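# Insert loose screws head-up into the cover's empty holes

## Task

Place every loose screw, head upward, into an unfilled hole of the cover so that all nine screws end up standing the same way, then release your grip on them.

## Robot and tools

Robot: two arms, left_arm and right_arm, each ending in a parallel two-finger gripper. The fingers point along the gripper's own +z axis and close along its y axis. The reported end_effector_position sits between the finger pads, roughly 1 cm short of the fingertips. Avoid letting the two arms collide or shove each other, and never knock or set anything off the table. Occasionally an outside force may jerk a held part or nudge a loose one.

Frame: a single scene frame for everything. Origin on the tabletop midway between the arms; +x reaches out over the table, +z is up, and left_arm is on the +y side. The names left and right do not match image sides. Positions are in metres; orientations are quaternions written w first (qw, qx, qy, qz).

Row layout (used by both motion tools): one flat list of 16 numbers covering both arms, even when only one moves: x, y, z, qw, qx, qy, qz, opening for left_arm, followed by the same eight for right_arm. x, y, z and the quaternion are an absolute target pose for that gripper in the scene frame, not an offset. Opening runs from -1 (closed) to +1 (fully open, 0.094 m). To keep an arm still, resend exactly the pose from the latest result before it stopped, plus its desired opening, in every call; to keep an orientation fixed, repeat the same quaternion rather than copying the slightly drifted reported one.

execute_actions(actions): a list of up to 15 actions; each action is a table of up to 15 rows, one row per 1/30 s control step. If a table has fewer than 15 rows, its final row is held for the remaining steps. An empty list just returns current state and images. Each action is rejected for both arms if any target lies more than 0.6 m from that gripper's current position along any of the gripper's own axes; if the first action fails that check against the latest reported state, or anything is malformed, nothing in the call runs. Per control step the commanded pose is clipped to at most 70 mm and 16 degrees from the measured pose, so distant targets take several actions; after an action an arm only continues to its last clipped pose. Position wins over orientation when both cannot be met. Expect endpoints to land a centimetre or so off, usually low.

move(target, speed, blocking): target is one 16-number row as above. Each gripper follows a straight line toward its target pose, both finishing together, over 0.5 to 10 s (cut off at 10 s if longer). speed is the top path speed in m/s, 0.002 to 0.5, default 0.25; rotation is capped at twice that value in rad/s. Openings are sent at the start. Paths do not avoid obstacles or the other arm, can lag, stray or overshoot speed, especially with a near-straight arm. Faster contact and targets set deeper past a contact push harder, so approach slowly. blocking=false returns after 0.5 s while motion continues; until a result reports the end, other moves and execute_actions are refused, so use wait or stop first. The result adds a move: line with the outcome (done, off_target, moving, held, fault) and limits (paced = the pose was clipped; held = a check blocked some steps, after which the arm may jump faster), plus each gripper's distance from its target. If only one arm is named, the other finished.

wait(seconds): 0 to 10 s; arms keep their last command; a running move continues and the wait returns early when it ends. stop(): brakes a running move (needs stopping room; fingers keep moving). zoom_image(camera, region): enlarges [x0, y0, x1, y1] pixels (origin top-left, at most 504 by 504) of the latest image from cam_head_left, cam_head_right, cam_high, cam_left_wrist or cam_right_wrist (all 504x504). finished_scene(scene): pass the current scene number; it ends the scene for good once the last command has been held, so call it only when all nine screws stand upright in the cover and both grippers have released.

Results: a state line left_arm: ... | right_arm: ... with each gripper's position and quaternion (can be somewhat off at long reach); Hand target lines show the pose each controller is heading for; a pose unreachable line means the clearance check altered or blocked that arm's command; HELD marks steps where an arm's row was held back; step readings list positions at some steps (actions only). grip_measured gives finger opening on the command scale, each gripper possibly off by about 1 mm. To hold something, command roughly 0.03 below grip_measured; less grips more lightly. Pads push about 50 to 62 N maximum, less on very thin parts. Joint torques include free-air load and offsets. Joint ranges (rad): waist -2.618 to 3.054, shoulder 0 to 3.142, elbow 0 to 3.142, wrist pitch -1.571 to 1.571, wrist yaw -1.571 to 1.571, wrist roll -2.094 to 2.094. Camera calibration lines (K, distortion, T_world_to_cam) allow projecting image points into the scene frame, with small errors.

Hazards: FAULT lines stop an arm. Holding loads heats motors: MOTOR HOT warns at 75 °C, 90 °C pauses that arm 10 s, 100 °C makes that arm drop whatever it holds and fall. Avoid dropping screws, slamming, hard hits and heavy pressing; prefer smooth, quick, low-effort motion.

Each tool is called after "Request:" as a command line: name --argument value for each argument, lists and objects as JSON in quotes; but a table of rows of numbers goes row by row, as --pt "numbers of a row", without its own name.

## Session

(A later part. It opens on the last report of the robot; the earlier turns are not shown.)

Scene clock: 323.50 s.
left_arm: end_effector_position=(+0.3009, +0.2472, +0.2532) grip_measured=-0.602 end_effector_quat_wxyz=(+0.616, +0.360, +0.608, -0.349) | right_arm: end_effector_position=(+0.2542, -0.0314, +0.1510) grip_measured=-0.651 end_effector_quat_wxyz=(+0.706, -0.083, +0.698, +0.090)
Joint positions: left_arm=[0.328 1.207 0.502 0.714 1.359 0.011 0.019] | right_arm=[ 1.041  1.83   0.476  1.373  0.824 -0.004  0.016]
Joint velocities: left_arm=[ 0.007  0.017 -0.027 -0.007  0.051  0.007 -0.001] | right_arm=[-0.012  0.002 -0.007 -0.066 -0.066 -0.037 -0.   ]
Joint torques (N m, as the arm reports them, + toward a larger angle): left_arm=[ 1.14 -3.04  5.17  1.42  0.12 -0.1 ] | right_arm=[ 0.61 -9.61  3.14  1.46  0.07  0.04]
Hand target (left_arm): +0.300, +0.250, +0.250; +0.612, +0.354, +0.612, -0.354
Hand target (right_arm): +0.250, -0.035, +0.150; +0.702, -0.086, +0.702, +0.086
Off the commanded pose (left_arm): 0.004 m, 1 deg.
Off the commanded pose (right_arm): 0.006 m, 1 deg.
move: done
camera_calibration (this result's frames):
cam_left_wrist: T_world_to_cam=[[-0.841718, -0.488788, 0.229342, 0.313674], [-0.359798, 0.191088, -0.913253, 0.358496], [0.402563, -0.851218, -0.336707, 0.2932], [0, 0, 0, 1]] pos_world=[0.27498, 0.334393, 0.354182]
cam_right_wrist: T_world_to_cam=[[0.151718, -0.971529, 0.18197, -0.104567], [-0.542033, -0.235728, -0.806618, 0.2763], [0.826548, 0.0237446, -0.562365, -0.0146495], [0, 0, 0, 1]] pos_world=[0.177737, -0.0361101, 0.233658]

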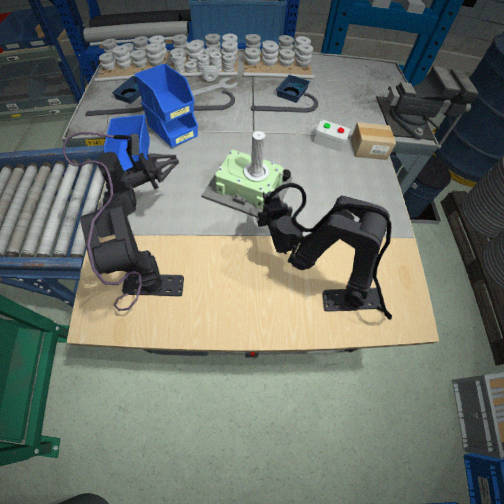

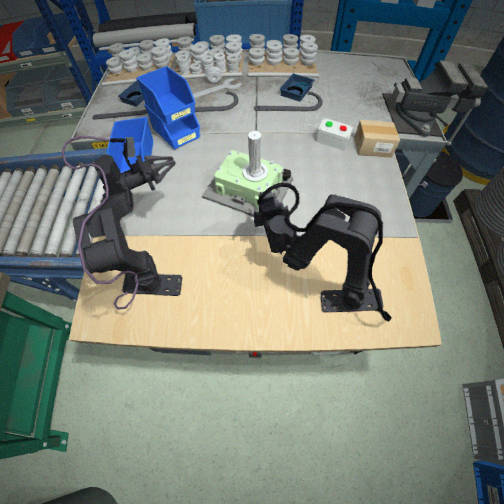

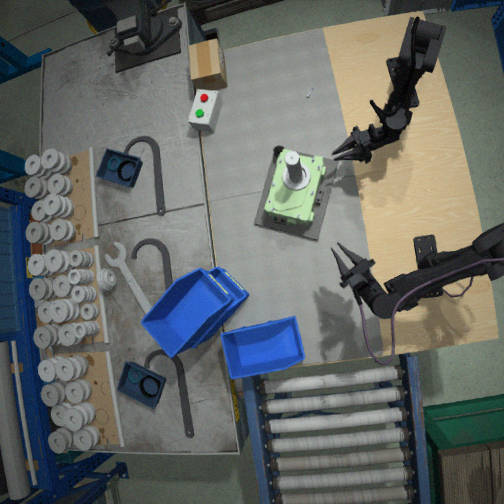

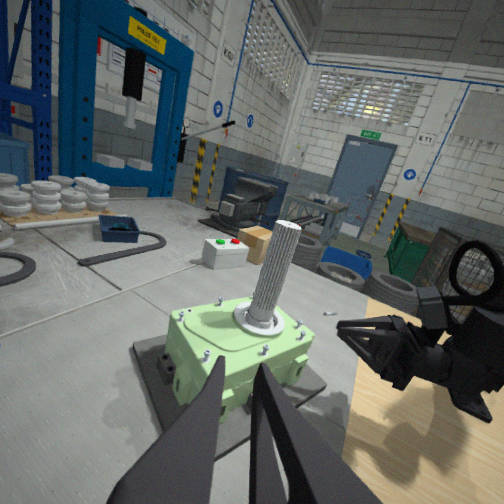

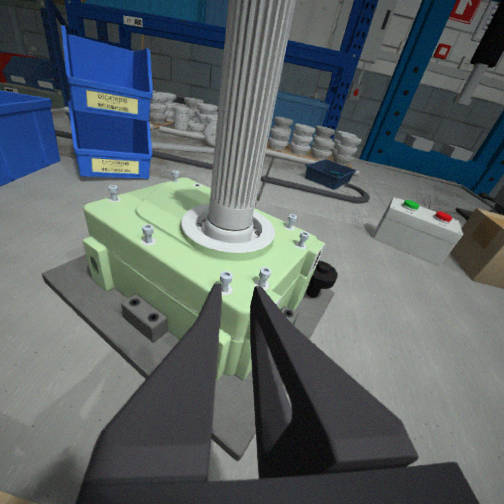

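Request:
move --target '[0.3,0.25,0.25,0.612,0.354,0.612,-0.354,-0.6,0.25,-0.25,0.12,0,-0.301,0.954,0,-0.3]' --speed 0.2

Request:
move --target '[0.3,0.25,0.25,0.612,0.354,0.612,-0.354,-0.6,0.27,-0.278,0.03,-0.166,-0.296,0.94,-0.052,-0.3]' --speed 0.08

Scene clock: 328.37 s.
left_arm: end_effector_position=(+0.3009, +0.2472, +0.2532) grip_measured=-0.602 end_effector_quat_wxyz=(+0.616, +0.360, +0.608, -0.349) | right_arm: end_effector_position=(+0.2460, -0.2470, +0.1183) grip_measured=-0.302 end_effector_quat_wxyz=(+0.005, -0.298, +0.955, +0.006)
Joint positions: left_arm=[0.328 1.207 0.502 0.714 1.359 0.011 0.019] | right_arm=[ 0.177  1.671  1.373 -1.264 -0.013 -0.4    0.033]
Joint velocities: left_arm=[-0.022  0.007  0.002  0.037 -0.037 -0.11  -0.   ] | right_arm=[-0.022 -0.007  0.017  0.007 -0.022  0.037 -0.001]
Joint torques (N m, as the arm reports them, + toward a larger angle): left_arm=[ 1.12 -3.02  5.18  1.42  0.12 -0.1 ] | right_arm=[-0.4  -6.55  8.1   0.21  0.02 -0.09]
Hand target (left_arm): +0.300, +0.250, +0.250; +0.612, +0.354, +0.612, -0.354
Hand target (right_arm): +0.249, -0.249, +0.119; +0.001, -0.297, +0.955, +0.005
Off the commanded pose (left_arm): 0.004 m, 1 deg.
Off the commanded pose (right_arm): 0.005 m, 1 deg.
move: done
camera_calibration (this result's frames):
cam_left_wrist: T_world_to_cam=[[-0.841718, -0.488788, 0.229342, 0.313674], [-0.359798, 0.191088, -0.913253, 0.358496], [0.402563, -0.851218, -0.336707, 0.2932], [0, 0, 0, 1]] pos_world=[0.27498, 0.334393, 0.354182]
cam_right_wrist: T_world_to_cam=[[0.71333, -0.696201, 0.0803964, -0.364985], [-0.600815, -0.548437, 0.581582, -0.03237], [-0.360806, -0.463164, -0.809505, 0.179966], [0, 0, 0, 1]] pos_world=[0.305839, -0.188502, 0.193853]

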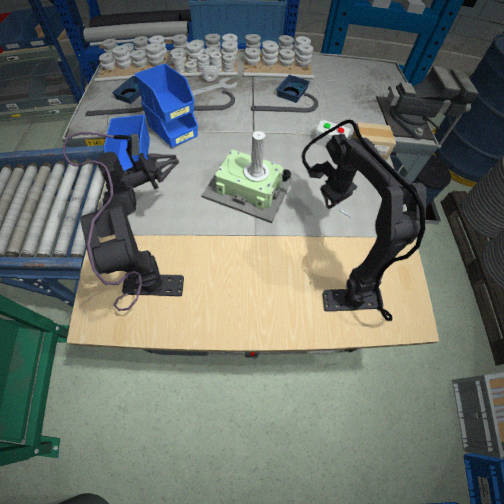

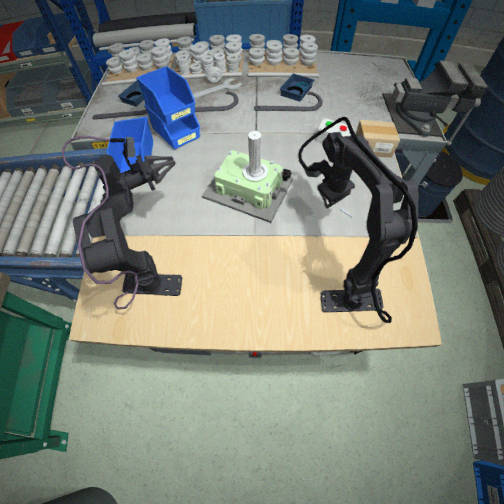

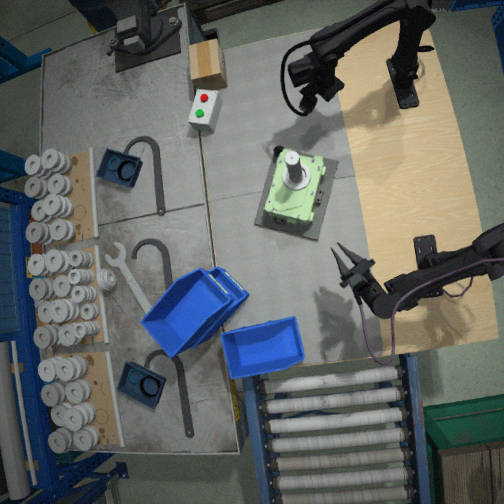

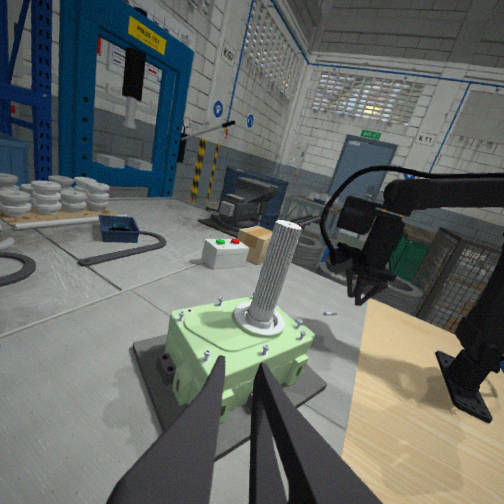

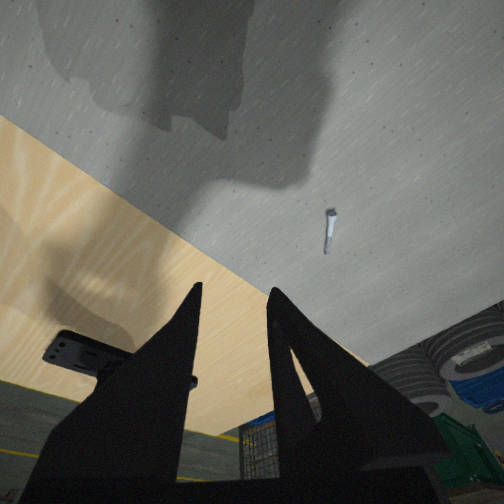

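Scene clock: 331.00 s.
left_arm: end_effector_position=(+0.3009, +0.2472, +0.2532) grip_measured=-0.602 end_effector_quat_wxyz=(+0.616, +0.360, +0.608, -0.349) | right_arm: end_effector_position=(+0.2647, -0.2751, +0.0298) grip_measured=-0.302 end_effector_quat_wxyz=(-0.165, -0.298, +0.939, -0.049)
Joint positions: left_arm=[0.328 1.207 0.502 0.714 1.359 0.011 0.019] | right_arm=[ 0.161  2.097  1.522 -1.315  0.135 -0.404  0.033]
Joint velocities: left_arm=[-0.002 -0.017  0.007 -0.022 -0.022  0.081  0.   ] | right_arm=[ 0.002  0.012  0.002 -0.066 -0.007 -0.051 -0.   ]
Joint torques (N m, as the arm reports them, + toward a larger angle): left_arm=[ 1.11 -3.02  5.16  1.42  0.13 -0.1 ] | right_arm=[ -0.53 -10.21   7.35  -0.36   0.14  -0.01]
Hand target (left_arm): +0.300, +0.250, +0.250; +0.612, +0.354, +0.612, -0.354
Hand target (right_arm): +0.269, -0.278, +0.029; -0.166, -0.294, +0.940, -0.052
Off the commanded pose (left_arm): 0.004 m, 1 deg.
Off the commanded pose (right_arm): 0.006 m, 0 deg.
move: done
camera_calibration (this result's frames):
cam_left_wrist: T_world_to_cam=[[-0.841718, -0.488788, 0.229342, 0.313674], [-0.359798, 0.191088, -0.913253, 0.358496], [0.402563, -0.851218, -0.336707, 0.2932], [0, 0, 0, 1]] pos_world=[0.27498, 0.334393, 0.354182]
cam_right_wrist: T_world_to_cam=[[0.735064, -0.677919, 0.0103165, -0.389441], [-0.386717, -0.40672, 0.827665, -0.0100739], [-0.556894, -0.612376, -0.561128, 0.105539], [0, 0, 0, 1]] pos_world=[0.341142, -0.203477, 0.0715765]

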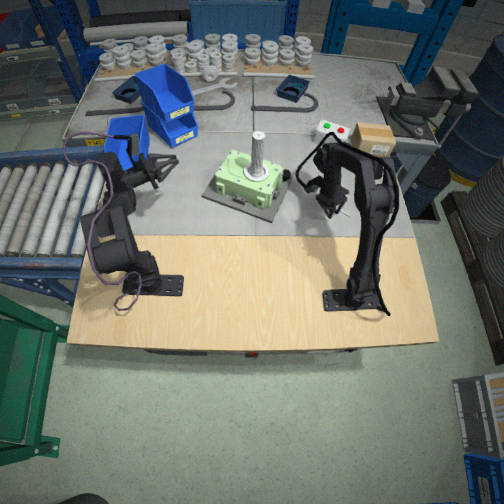

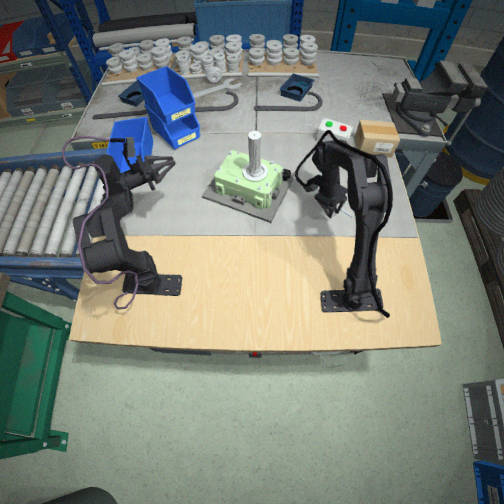

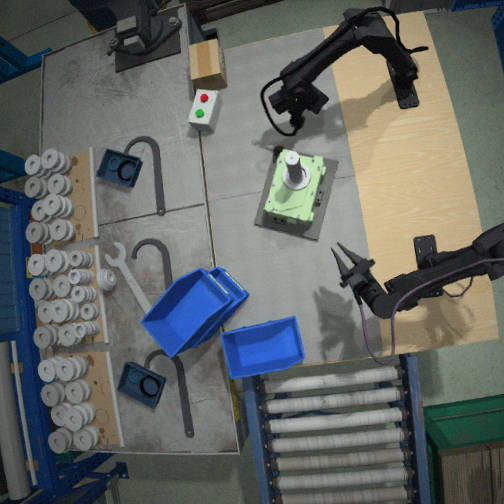

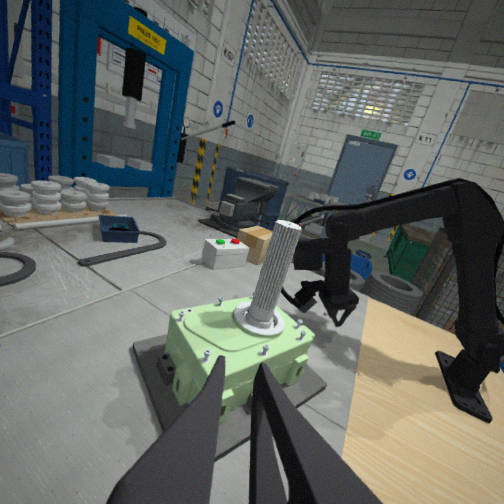

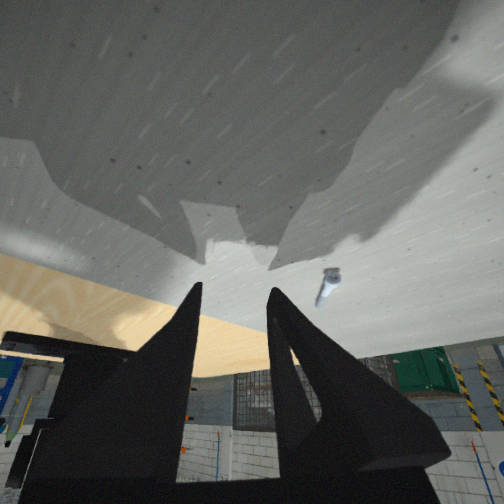

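Request:
move --target '[0.3,0.25,0.25,0.612,0.354,0.612,-0.354,-0.6,0.282,-0.319,0.035,-0.162,-0.353,0.92,-0.062,-0.3]' --speed 0.04

Scene clock: 332.83 s.
left_arm: end_effector_position=(+0.3009, +0.2472, +0.2532) grip_measured=-0.602 end_effector_quat_wxyz=(+0.616, +0.360, +0.608, -0.349) | right_arm: end_effector_position=(+0.2736, -0.3167, +0.0345) grip_measured=-0.302 end_effector_quat_wxyz=(-0.171, -0.353, +0.918, -0.058)
Joint positions: left_arm=[0.328 1.207 0.502 0.714 1.359 0.011 0.019] | right_arm=[ 0.064  2.097  1.539 -1.316  0.202 -0.61   0.033]
Joint velocities: left_arm=[ 0.017  0.002 -0.012 -0.037 -0.051 -0.066 -0.   ] | right_arm=[-0.017 -0.007 -0.007  0.007 -0.007 -0.022 -0.001]
Joint torques (N m, as the arm reports them, + toward a larger angle): left_arm=[ 1.12 -3.03  5.17  1.42  0.12 -0.1 ] | right_arm=[ -0.42 -10.9    7.27  -0.19   0.16  -0.05]
Hand target (left_arm): +0.300, +0.250, +0.250; +0.612, +0.354, +0.612, -0.354
Hand target (right_arm): +0.282, -0.319, +0.035; -0.162, -0.353, +0.919, -0.062
Off the commanded pose (left_arm): 0.004 m, 1 deg.
Off the commanded pose (right_arm): 0.009 m, 1 deg.
move: done
camera_calibration (this result's frames):
cam_left_wrist: T_world_to_cam=[[-0.841718, -0.488788, 0.229342, 0.313674], [-0.359798, 0.191088, -0.913253, 0.358496], [0.402563, -0.851218, -0.336707, 0.2932], [0, 0, 0, 1]] pos_world=[0.27498, 0.334393, 0.354182]
cam_right_wrist: T_world_to_cam=[[0.809015, -0.587787, -0.000945681, -0.415463], [-0.321962, -0.444486, 0.835926, -0.0574331], [-0.491767, -0.675973, -0.548841, 0.0492595], [0, 0, 0, 1]] pos_world=[0.341848, -0.236434, 0.0746526]

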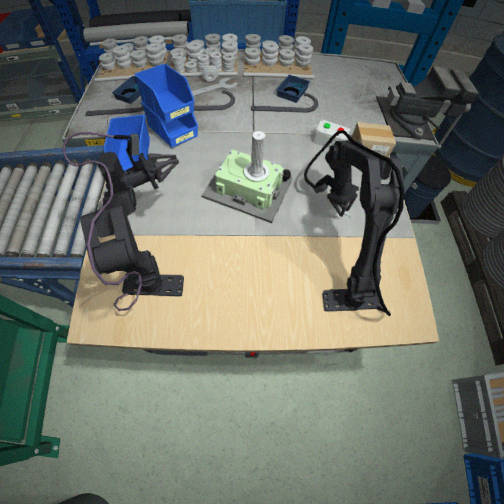

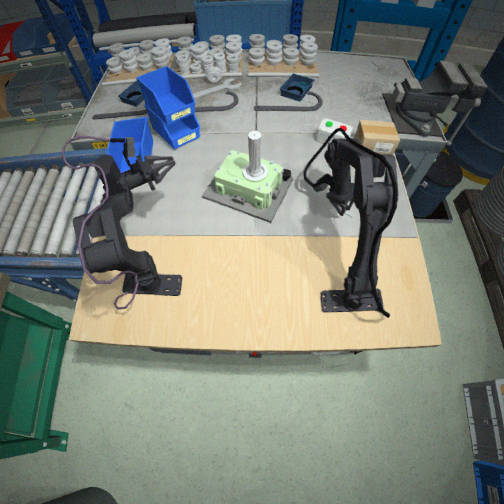

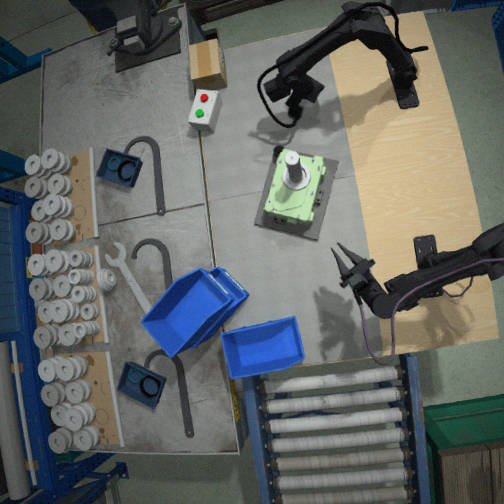

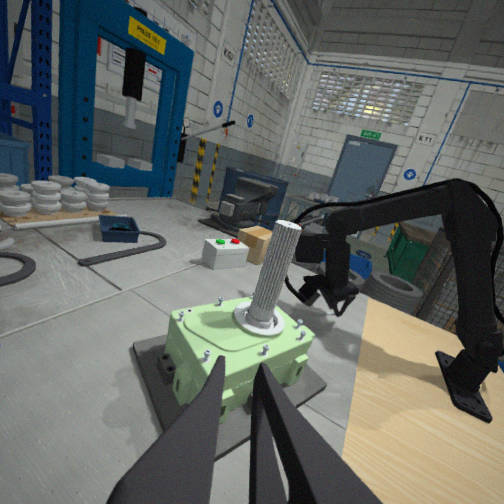

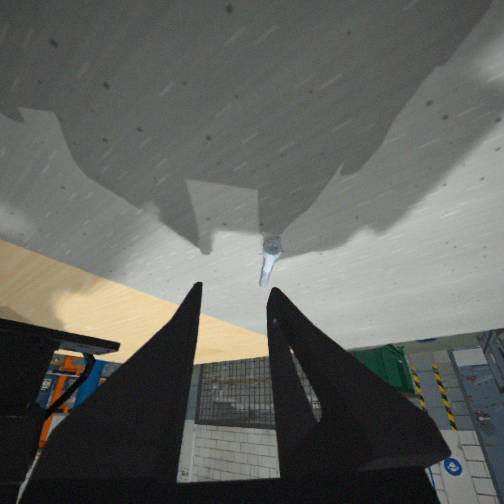

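Request:
move --target '[0.3,0.25,0.25,0.612,0.354,0.612,-0.354,-0.6,0.29,-0.33,0.03,-0.162,-0.353,0.92,-0.062,-0.3]' --speed 0.03

Request:
move --target '[0.3,0.25,0.25,0.612,0.354,0.612,-0.354,-0.6,0.286,-0.33,0.002,-0.162,-0.353,0.92,-0.062,-0.3]' --speed 0.03

Scene clock: 333.93 s.
left_arm: end_effector_position=(+0.3009, +0.2472, +0.2532) grip_measured=-0.602 end_effector_quat_wxyz=(+0.616, +0.360, +0.608, -0.349) | right_arm: end_effector_position=(+0.2827, -0.3271, +0.0332) grip_measured=-0.302 end_effector_quat_wxyz=(-0.165, -0.354, +0.919, -0.059)
Joint positions: left_arm=[0.328 1.207 0.502 0.714 1.359 0.011 0.019] | right_arm=[ 0.034  2.117  1.569 -1.308  0.211 -0.642  0.033]
Joint velocities: left_arm=[-0.012  0.017 -0.017 -0.037  0.037 -0.007 -0.   ] | right_arm=[-0.012  0.007 -0.007 -0.007 -0.022  0.007  0.001]
Joint torques (N m, as the arm reports them, + toward a larger angle): left_arm=[ 1.13 -3.03  5.17  1.43  0.12 -0.09] | right_arm=[ -0.51 -10.12   7.36  -0.15   0.19  -0.05]
Hand target (left_arm): +0.300, +0.250, +0.250; +0.612, +0.354, +0.612, -0.354
Hand target (right_arm): +0.290, -0.330, +0.030; -0.162, -0.353, +0.920, -0.062
Off the commanded pose (left_arm): 0.004 m, 1 deg.
Off the commanded pose (right_arm): 0.008 m, 1 deg.
move: done
camera_calibration (this result's frames):
cam_left_wrist: T_world_to_cam=[[-0.841718, -0.488788, 0.229342, 0.313674], [-0.359798, 0.191088, -0.913253, 0.358496], [0.402563, -0.851218, -0.336707, 0.2932], [0, 0, 0, 1]] pos_world=[0.27498, 0.334393, 0.354182]
cam_right_wrist: T_world_to_cam=[[0.81063, -0.58552, 0.00667894, -0.428986], [-0.329474, -0.446655, 0.831833, -0.056518], [-0.484072, -0.67651, -0.554986, 0.0438001], [0, 0, 0, 1]] pos_world=[0.350331, -0.246793, 0.0741871]

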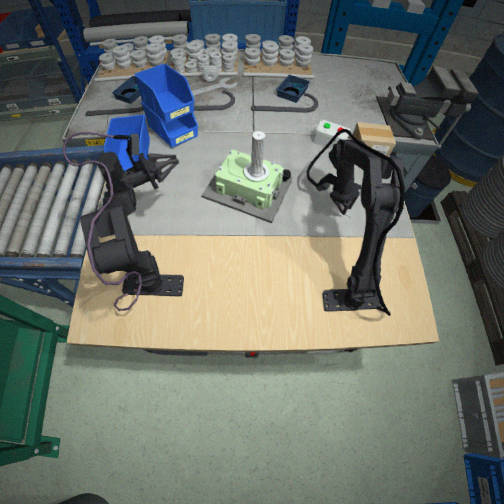

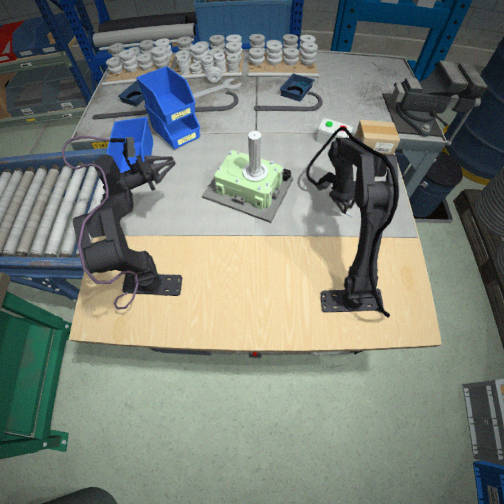

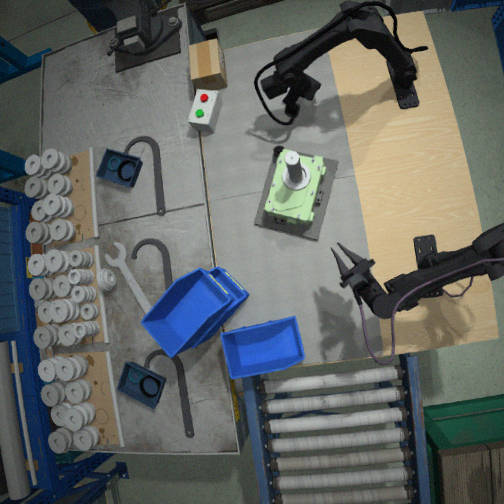

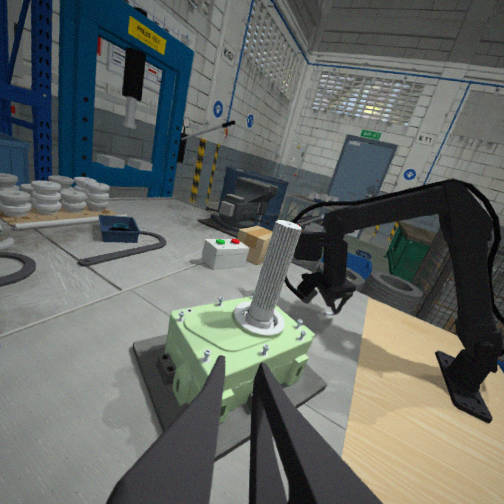

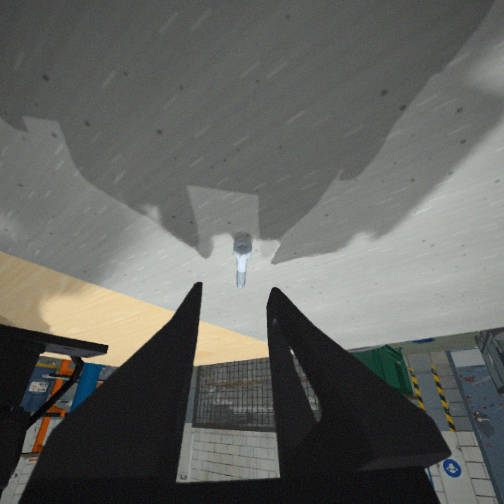

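Scene clock: 335.20 s.
left_arm: end_effector_position=(+0.3009, +0.2472, +0.2532) grip_measured=-0.602 end_effector_quat_wxyz=(+0.616, +0.360, +0.608, -0.349) | right_arm: end_effector_position=(+0.2888, -0.3268, +0.0165) grip_measured=-0.301 end_effector_quat_wxyz=(-0.151, -0.354, +0.921, -0.064)
Joint positions: left_arm=[0.328 1.207 0.502 0.714 1.359 0.011 0.019] | right_arm=[ 0.034  2.132  1.531 -1.225  0.211 -0.644  0.033]
Joint velocities: left_arm=[ 0.002 -0.022 -0.002 -0.037  0.022  0.007 -0.   ] | right_arm=[-0.007 -0.012  0.002 -0.022 -0.022  0.007 -0.001]
Joint torques (N m, as the arm reports them, + toward a larger angle): left_arm=[ 1.11 -3.04  5.19  1.43  0.12 -0.1 ] | right_arm=[-0.31 -9.6   3.84  0.1   0.16 -0.04]
Hand target (left_arm): +0.300, +0.250, +0.250; +0.612, +0.354, +0.612, -0.354
Hand target (right_arm): +0.285, -0.330, +0.002; -0.162, -0.353, +0.919, -0.062
Off the commanded pose (left_arm): 0.004 m, 1 deg.
Off the commanded pose (right_arm): 0.015 m, 1 deg.
move: off_target (right_arm)
camera_calibration (this result's frames):
cam_left_wrist: T_world_to_cam=[[-0.841718, -0.488788, 0.229342, 0.313674], [-0.359798, 0.191088, -0.913253, 0.358496], [0.402563, -0.851218, -0.336707, 0.2932], [0, 0, 0, 1]] pos_world=[0.27498, 0.334393, 0.354182]
cam_right_wrist: T_world_to_cam=[[0.811214, -0.584015, 0.0292878, -0.433708], [-0.35283, -0.448921, 0.820963, -0.034247], [-0.466307, -0.676311, -0.57023, 0.0328748], [0, 0, 0, 1]] pos_world=[0.355076, -0.246432, 0.059564]

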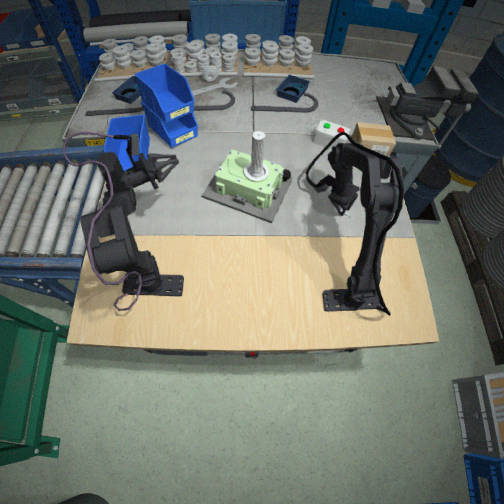

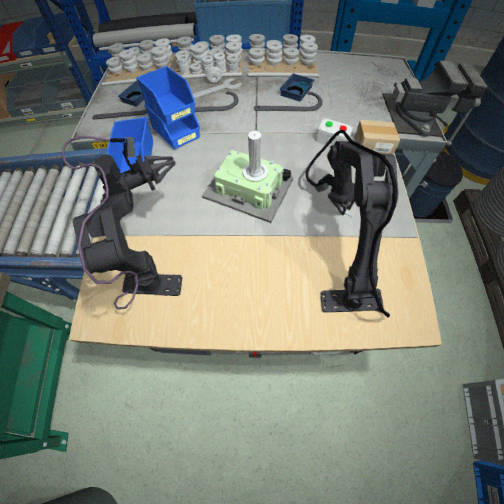

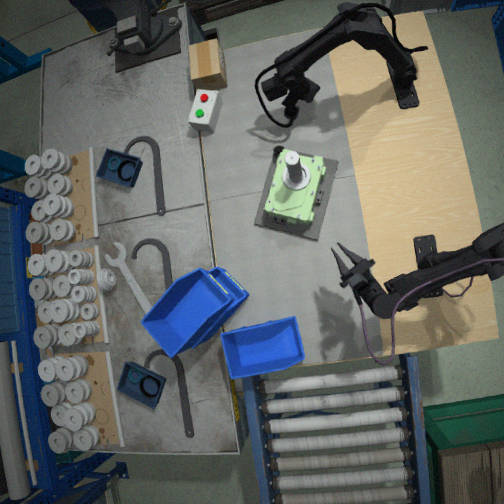

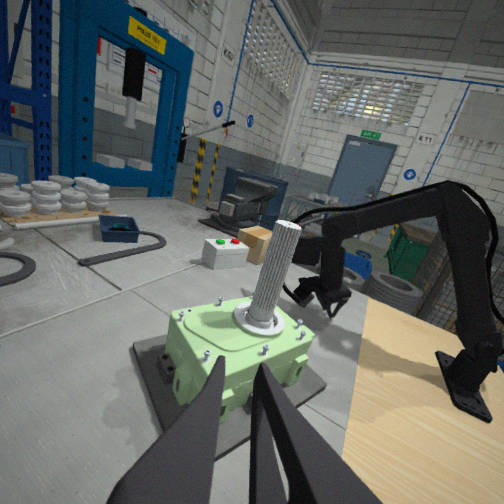

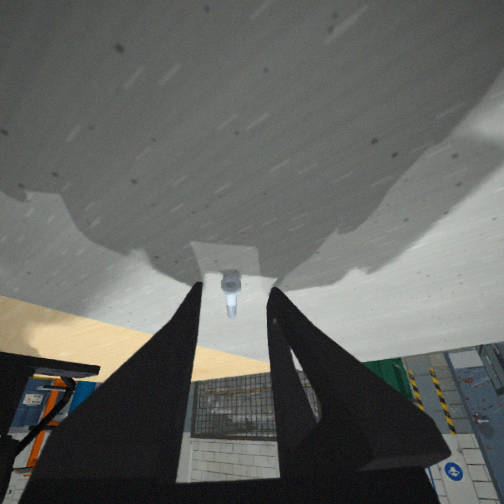

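Request:
move --target '[0.3,0.25,0.25,0.612,0.354,0.612,-0.354,-0.6,0.286,-0.33,0.002,-0.162,-0.353,0.92,-0.062,-1]' --speed 0.03

Request:
move --target '[0.3,0.25,0.25,0.612,0.354,0.612,-0.354,-0.6,0.29,-0.325,0.07,-0.162,-0.353,0.92,-0.062,-1]' --speed 0.04

Scene clock: 336.03 s.
left_arm: end_effector_position=(+0.3009, +0.2472, +0.2532) grip_measured=-0.602 end_effector_quat_wxyz=(+0.616, +0.360, +0.608, -0.349) | right_arm: end_effector_position=(+0.2875, -0.3268, +0.0168) grip_measured=-0.935 end_effector_quat_wxyz=(-0.154, -0.354, +0.920, -0.063)
Joint positions: left_arm=[0.328 1.207 0.502 0.714 1.359 0.011 0.019] | right_arm=[ 0.034  2.132  1.531 -1.231  0.211 -0.644  0.003]
Joint velocities: left_arm=[-0.007 -0.017  0.022  0.022  0.037 -0.081 -0.   ] | right_arm=[-0.002 -0.022 -0.022  0.007 -0.066  0.051 -0.001]
Joint torques (N m, as the arm reports them, + toward a larger angle): left_arm=[ 1.13 -3.03  5.18  1.42  0.13 -0.11] | right_arm=[-0.41 -9.62  3.84  0.14  0.17 -0.04]
Hand target (left_arm): +0.300, +0.250, +0.250; +0.612, +0.354, +0.612, -0.354
Hand target (right_arm): +0.285, -0.330, +0.002; -0.162, -0.353, +0.920, -0.062
Off the commanded pose (left_arm): 0.004 m, 1 deg.
Off the commanded pose (right_arm): 0.015 m, 1 deg.
move: off_target (right_arm)
camera_calibration (this result's frames):
cam_left_wrist: T_world_to_cam=[[-0.841718, -0.488788, 0.229342, 0.313674], [-0.359798, 0.191088, -0.913253, 0.358496], [0.402563, -0.851218, -0.336707, 0.2932], [0, 0, 0, 1]] pos_world=[0.27498, 0.334393, 0.354182]
cam_right_wrist: T_world_to_cam=[[0.811312, -0.584095, 0.0246291, -0.432602], [-0.348161, -0.448897, 0.822968, -0.0363858], [-0.469635, -0.676258, -0.567554, 0.0333549], [0, 0, 0, 1]] pos_world=[0.353972, -0.246458, 0.0595297]

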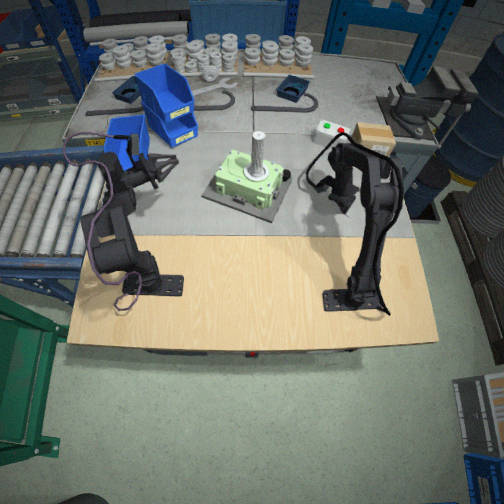

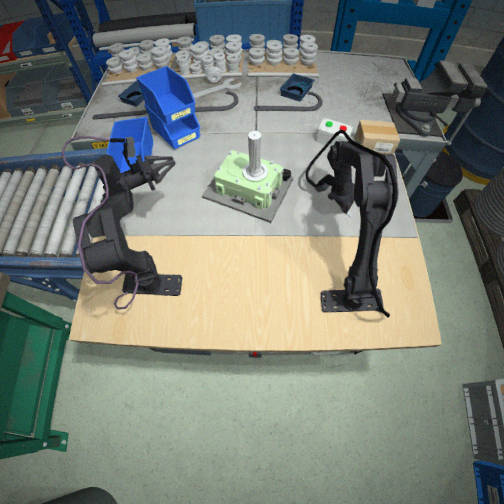

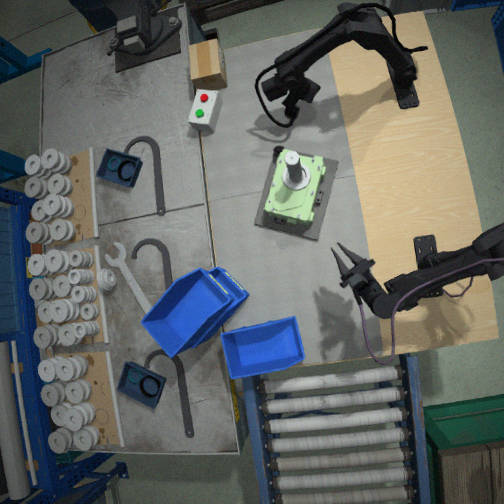

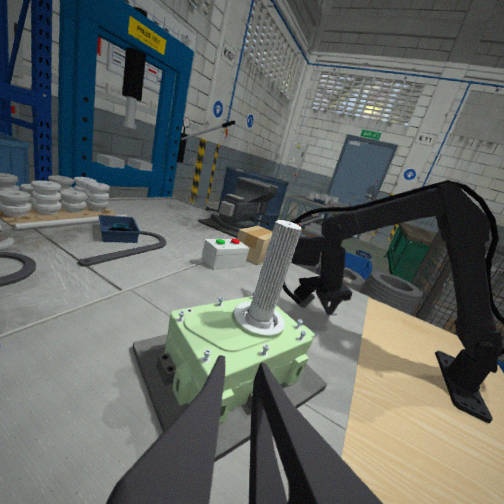

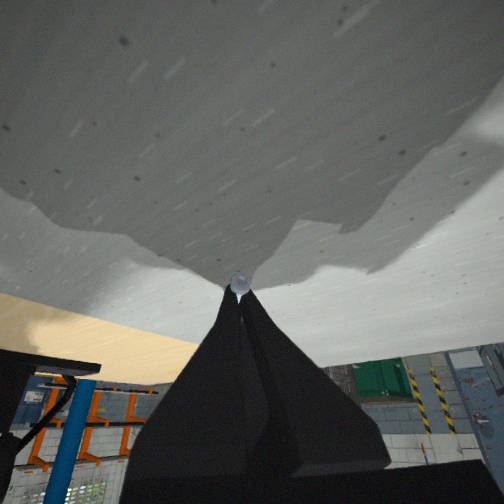

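Scene clock: 337.80 s.
left_arm: end_effector_position=(+0.3009, +0.2472, +0.2532) grip_measured=-0.602 end_effector_quat_wxyz=(+0.616, +0.360, +0.608, -0.349) | right_arm: end_effector_position=(+0.2844, -0.3270, +0.0563) grip_measured=-0.935 end_effector_quat_wxyz=(-0.181, -0.353, +0.916, -0.055)
Joint positions: left_arm=[0.328 1.207 0.502 0.714 1.359 0.011 0.019] | right_arm=[ 0.034  2.132  1.678 -1.435  0.211 -0.639  0.003]
Joint velocities: left_arm=[ 0.012 -0.002 -0.017 -0.007  0.066  0.037 -0.001] | right_arm=[ 0.002 -0.007  0.002 -0.066 -0.051 -0.007 -0.001]
Joint torques (N m, as the arm reports them, + toward a larger angle): left_arm=[ 1.12 -3.03  5.16  1.43  0.13 -0.1 ] | right_arm=[  0.36 -14.59   7.35  -0.35   0.14   0.02]
Hand target (left_arm): +0.300, +0.250, +0.250; +0.612, +0.354, +0.612, -0.354
Hand target (right_arm): +0.290, -0.325, +0.070; -0.162, -0.353, +0.920, -0.062
Off the commanded pose (left_arm): 0.004 m, 1 deg.
Off the commanded pose (right_arm): 0.015 m, 2 deg.
move: off_target (right_arm)
camera_calibration (this result's frames):
cam_left_wrist: T_world_to_cam=[[-0.841718, -0.488788, 0.229342, 0.313674], [-0.359798, 0.191088, -0.913253, 0.358496], [0.402563, -0.851218, -0.336707, 0.2932], [0, 0, 0, 1]] pos_world=[0.27498, 0.334393, 0.354182]
cam_right_wrist: T_world_to_cam=[[0.80897, -0.587556, -0.0185984, -0.429204], [-0.302702, -0.443476, 0.843624, -0.0823523], [-0.503924, -0.676836, -0.536613, 0.0619892], [0, 0, 0, 1]] pos_world=[0.353523, -0.246746, 0.0947561]

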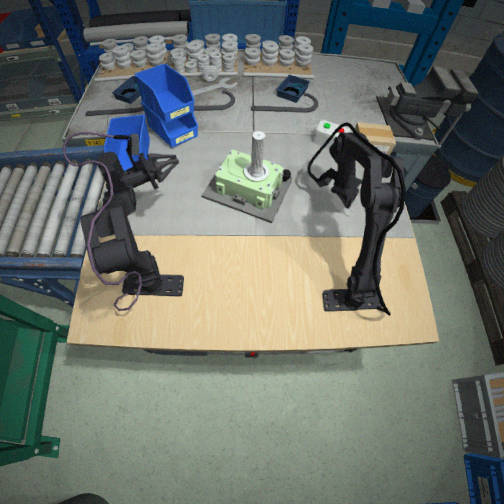

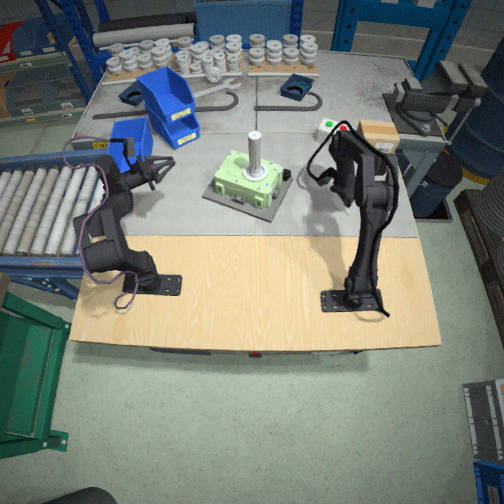

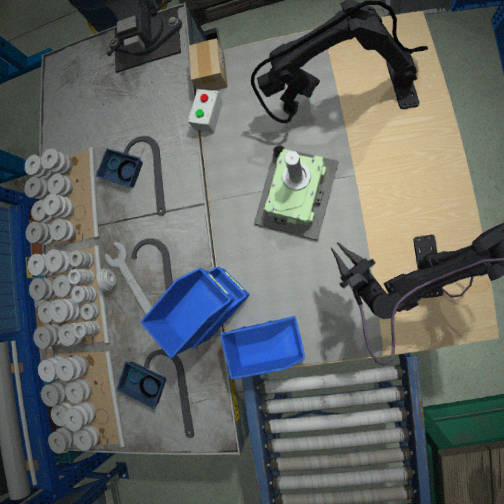

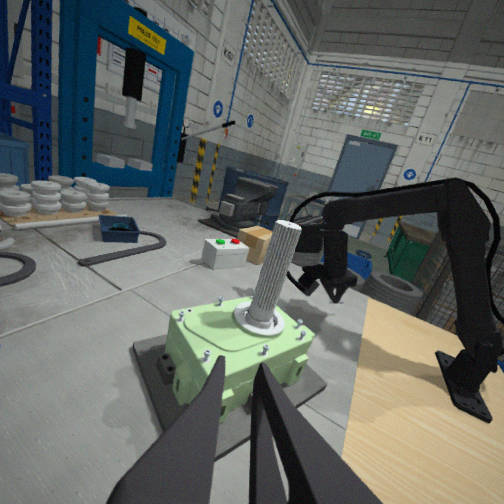

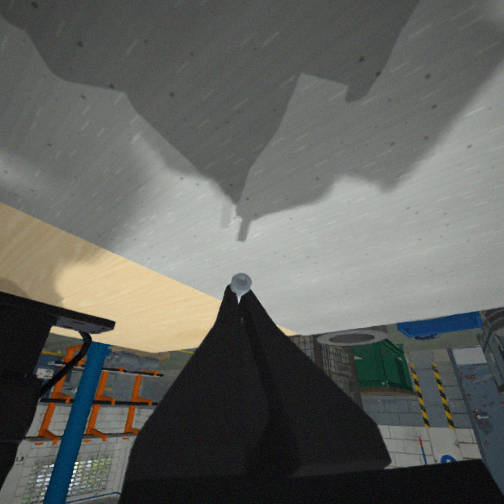

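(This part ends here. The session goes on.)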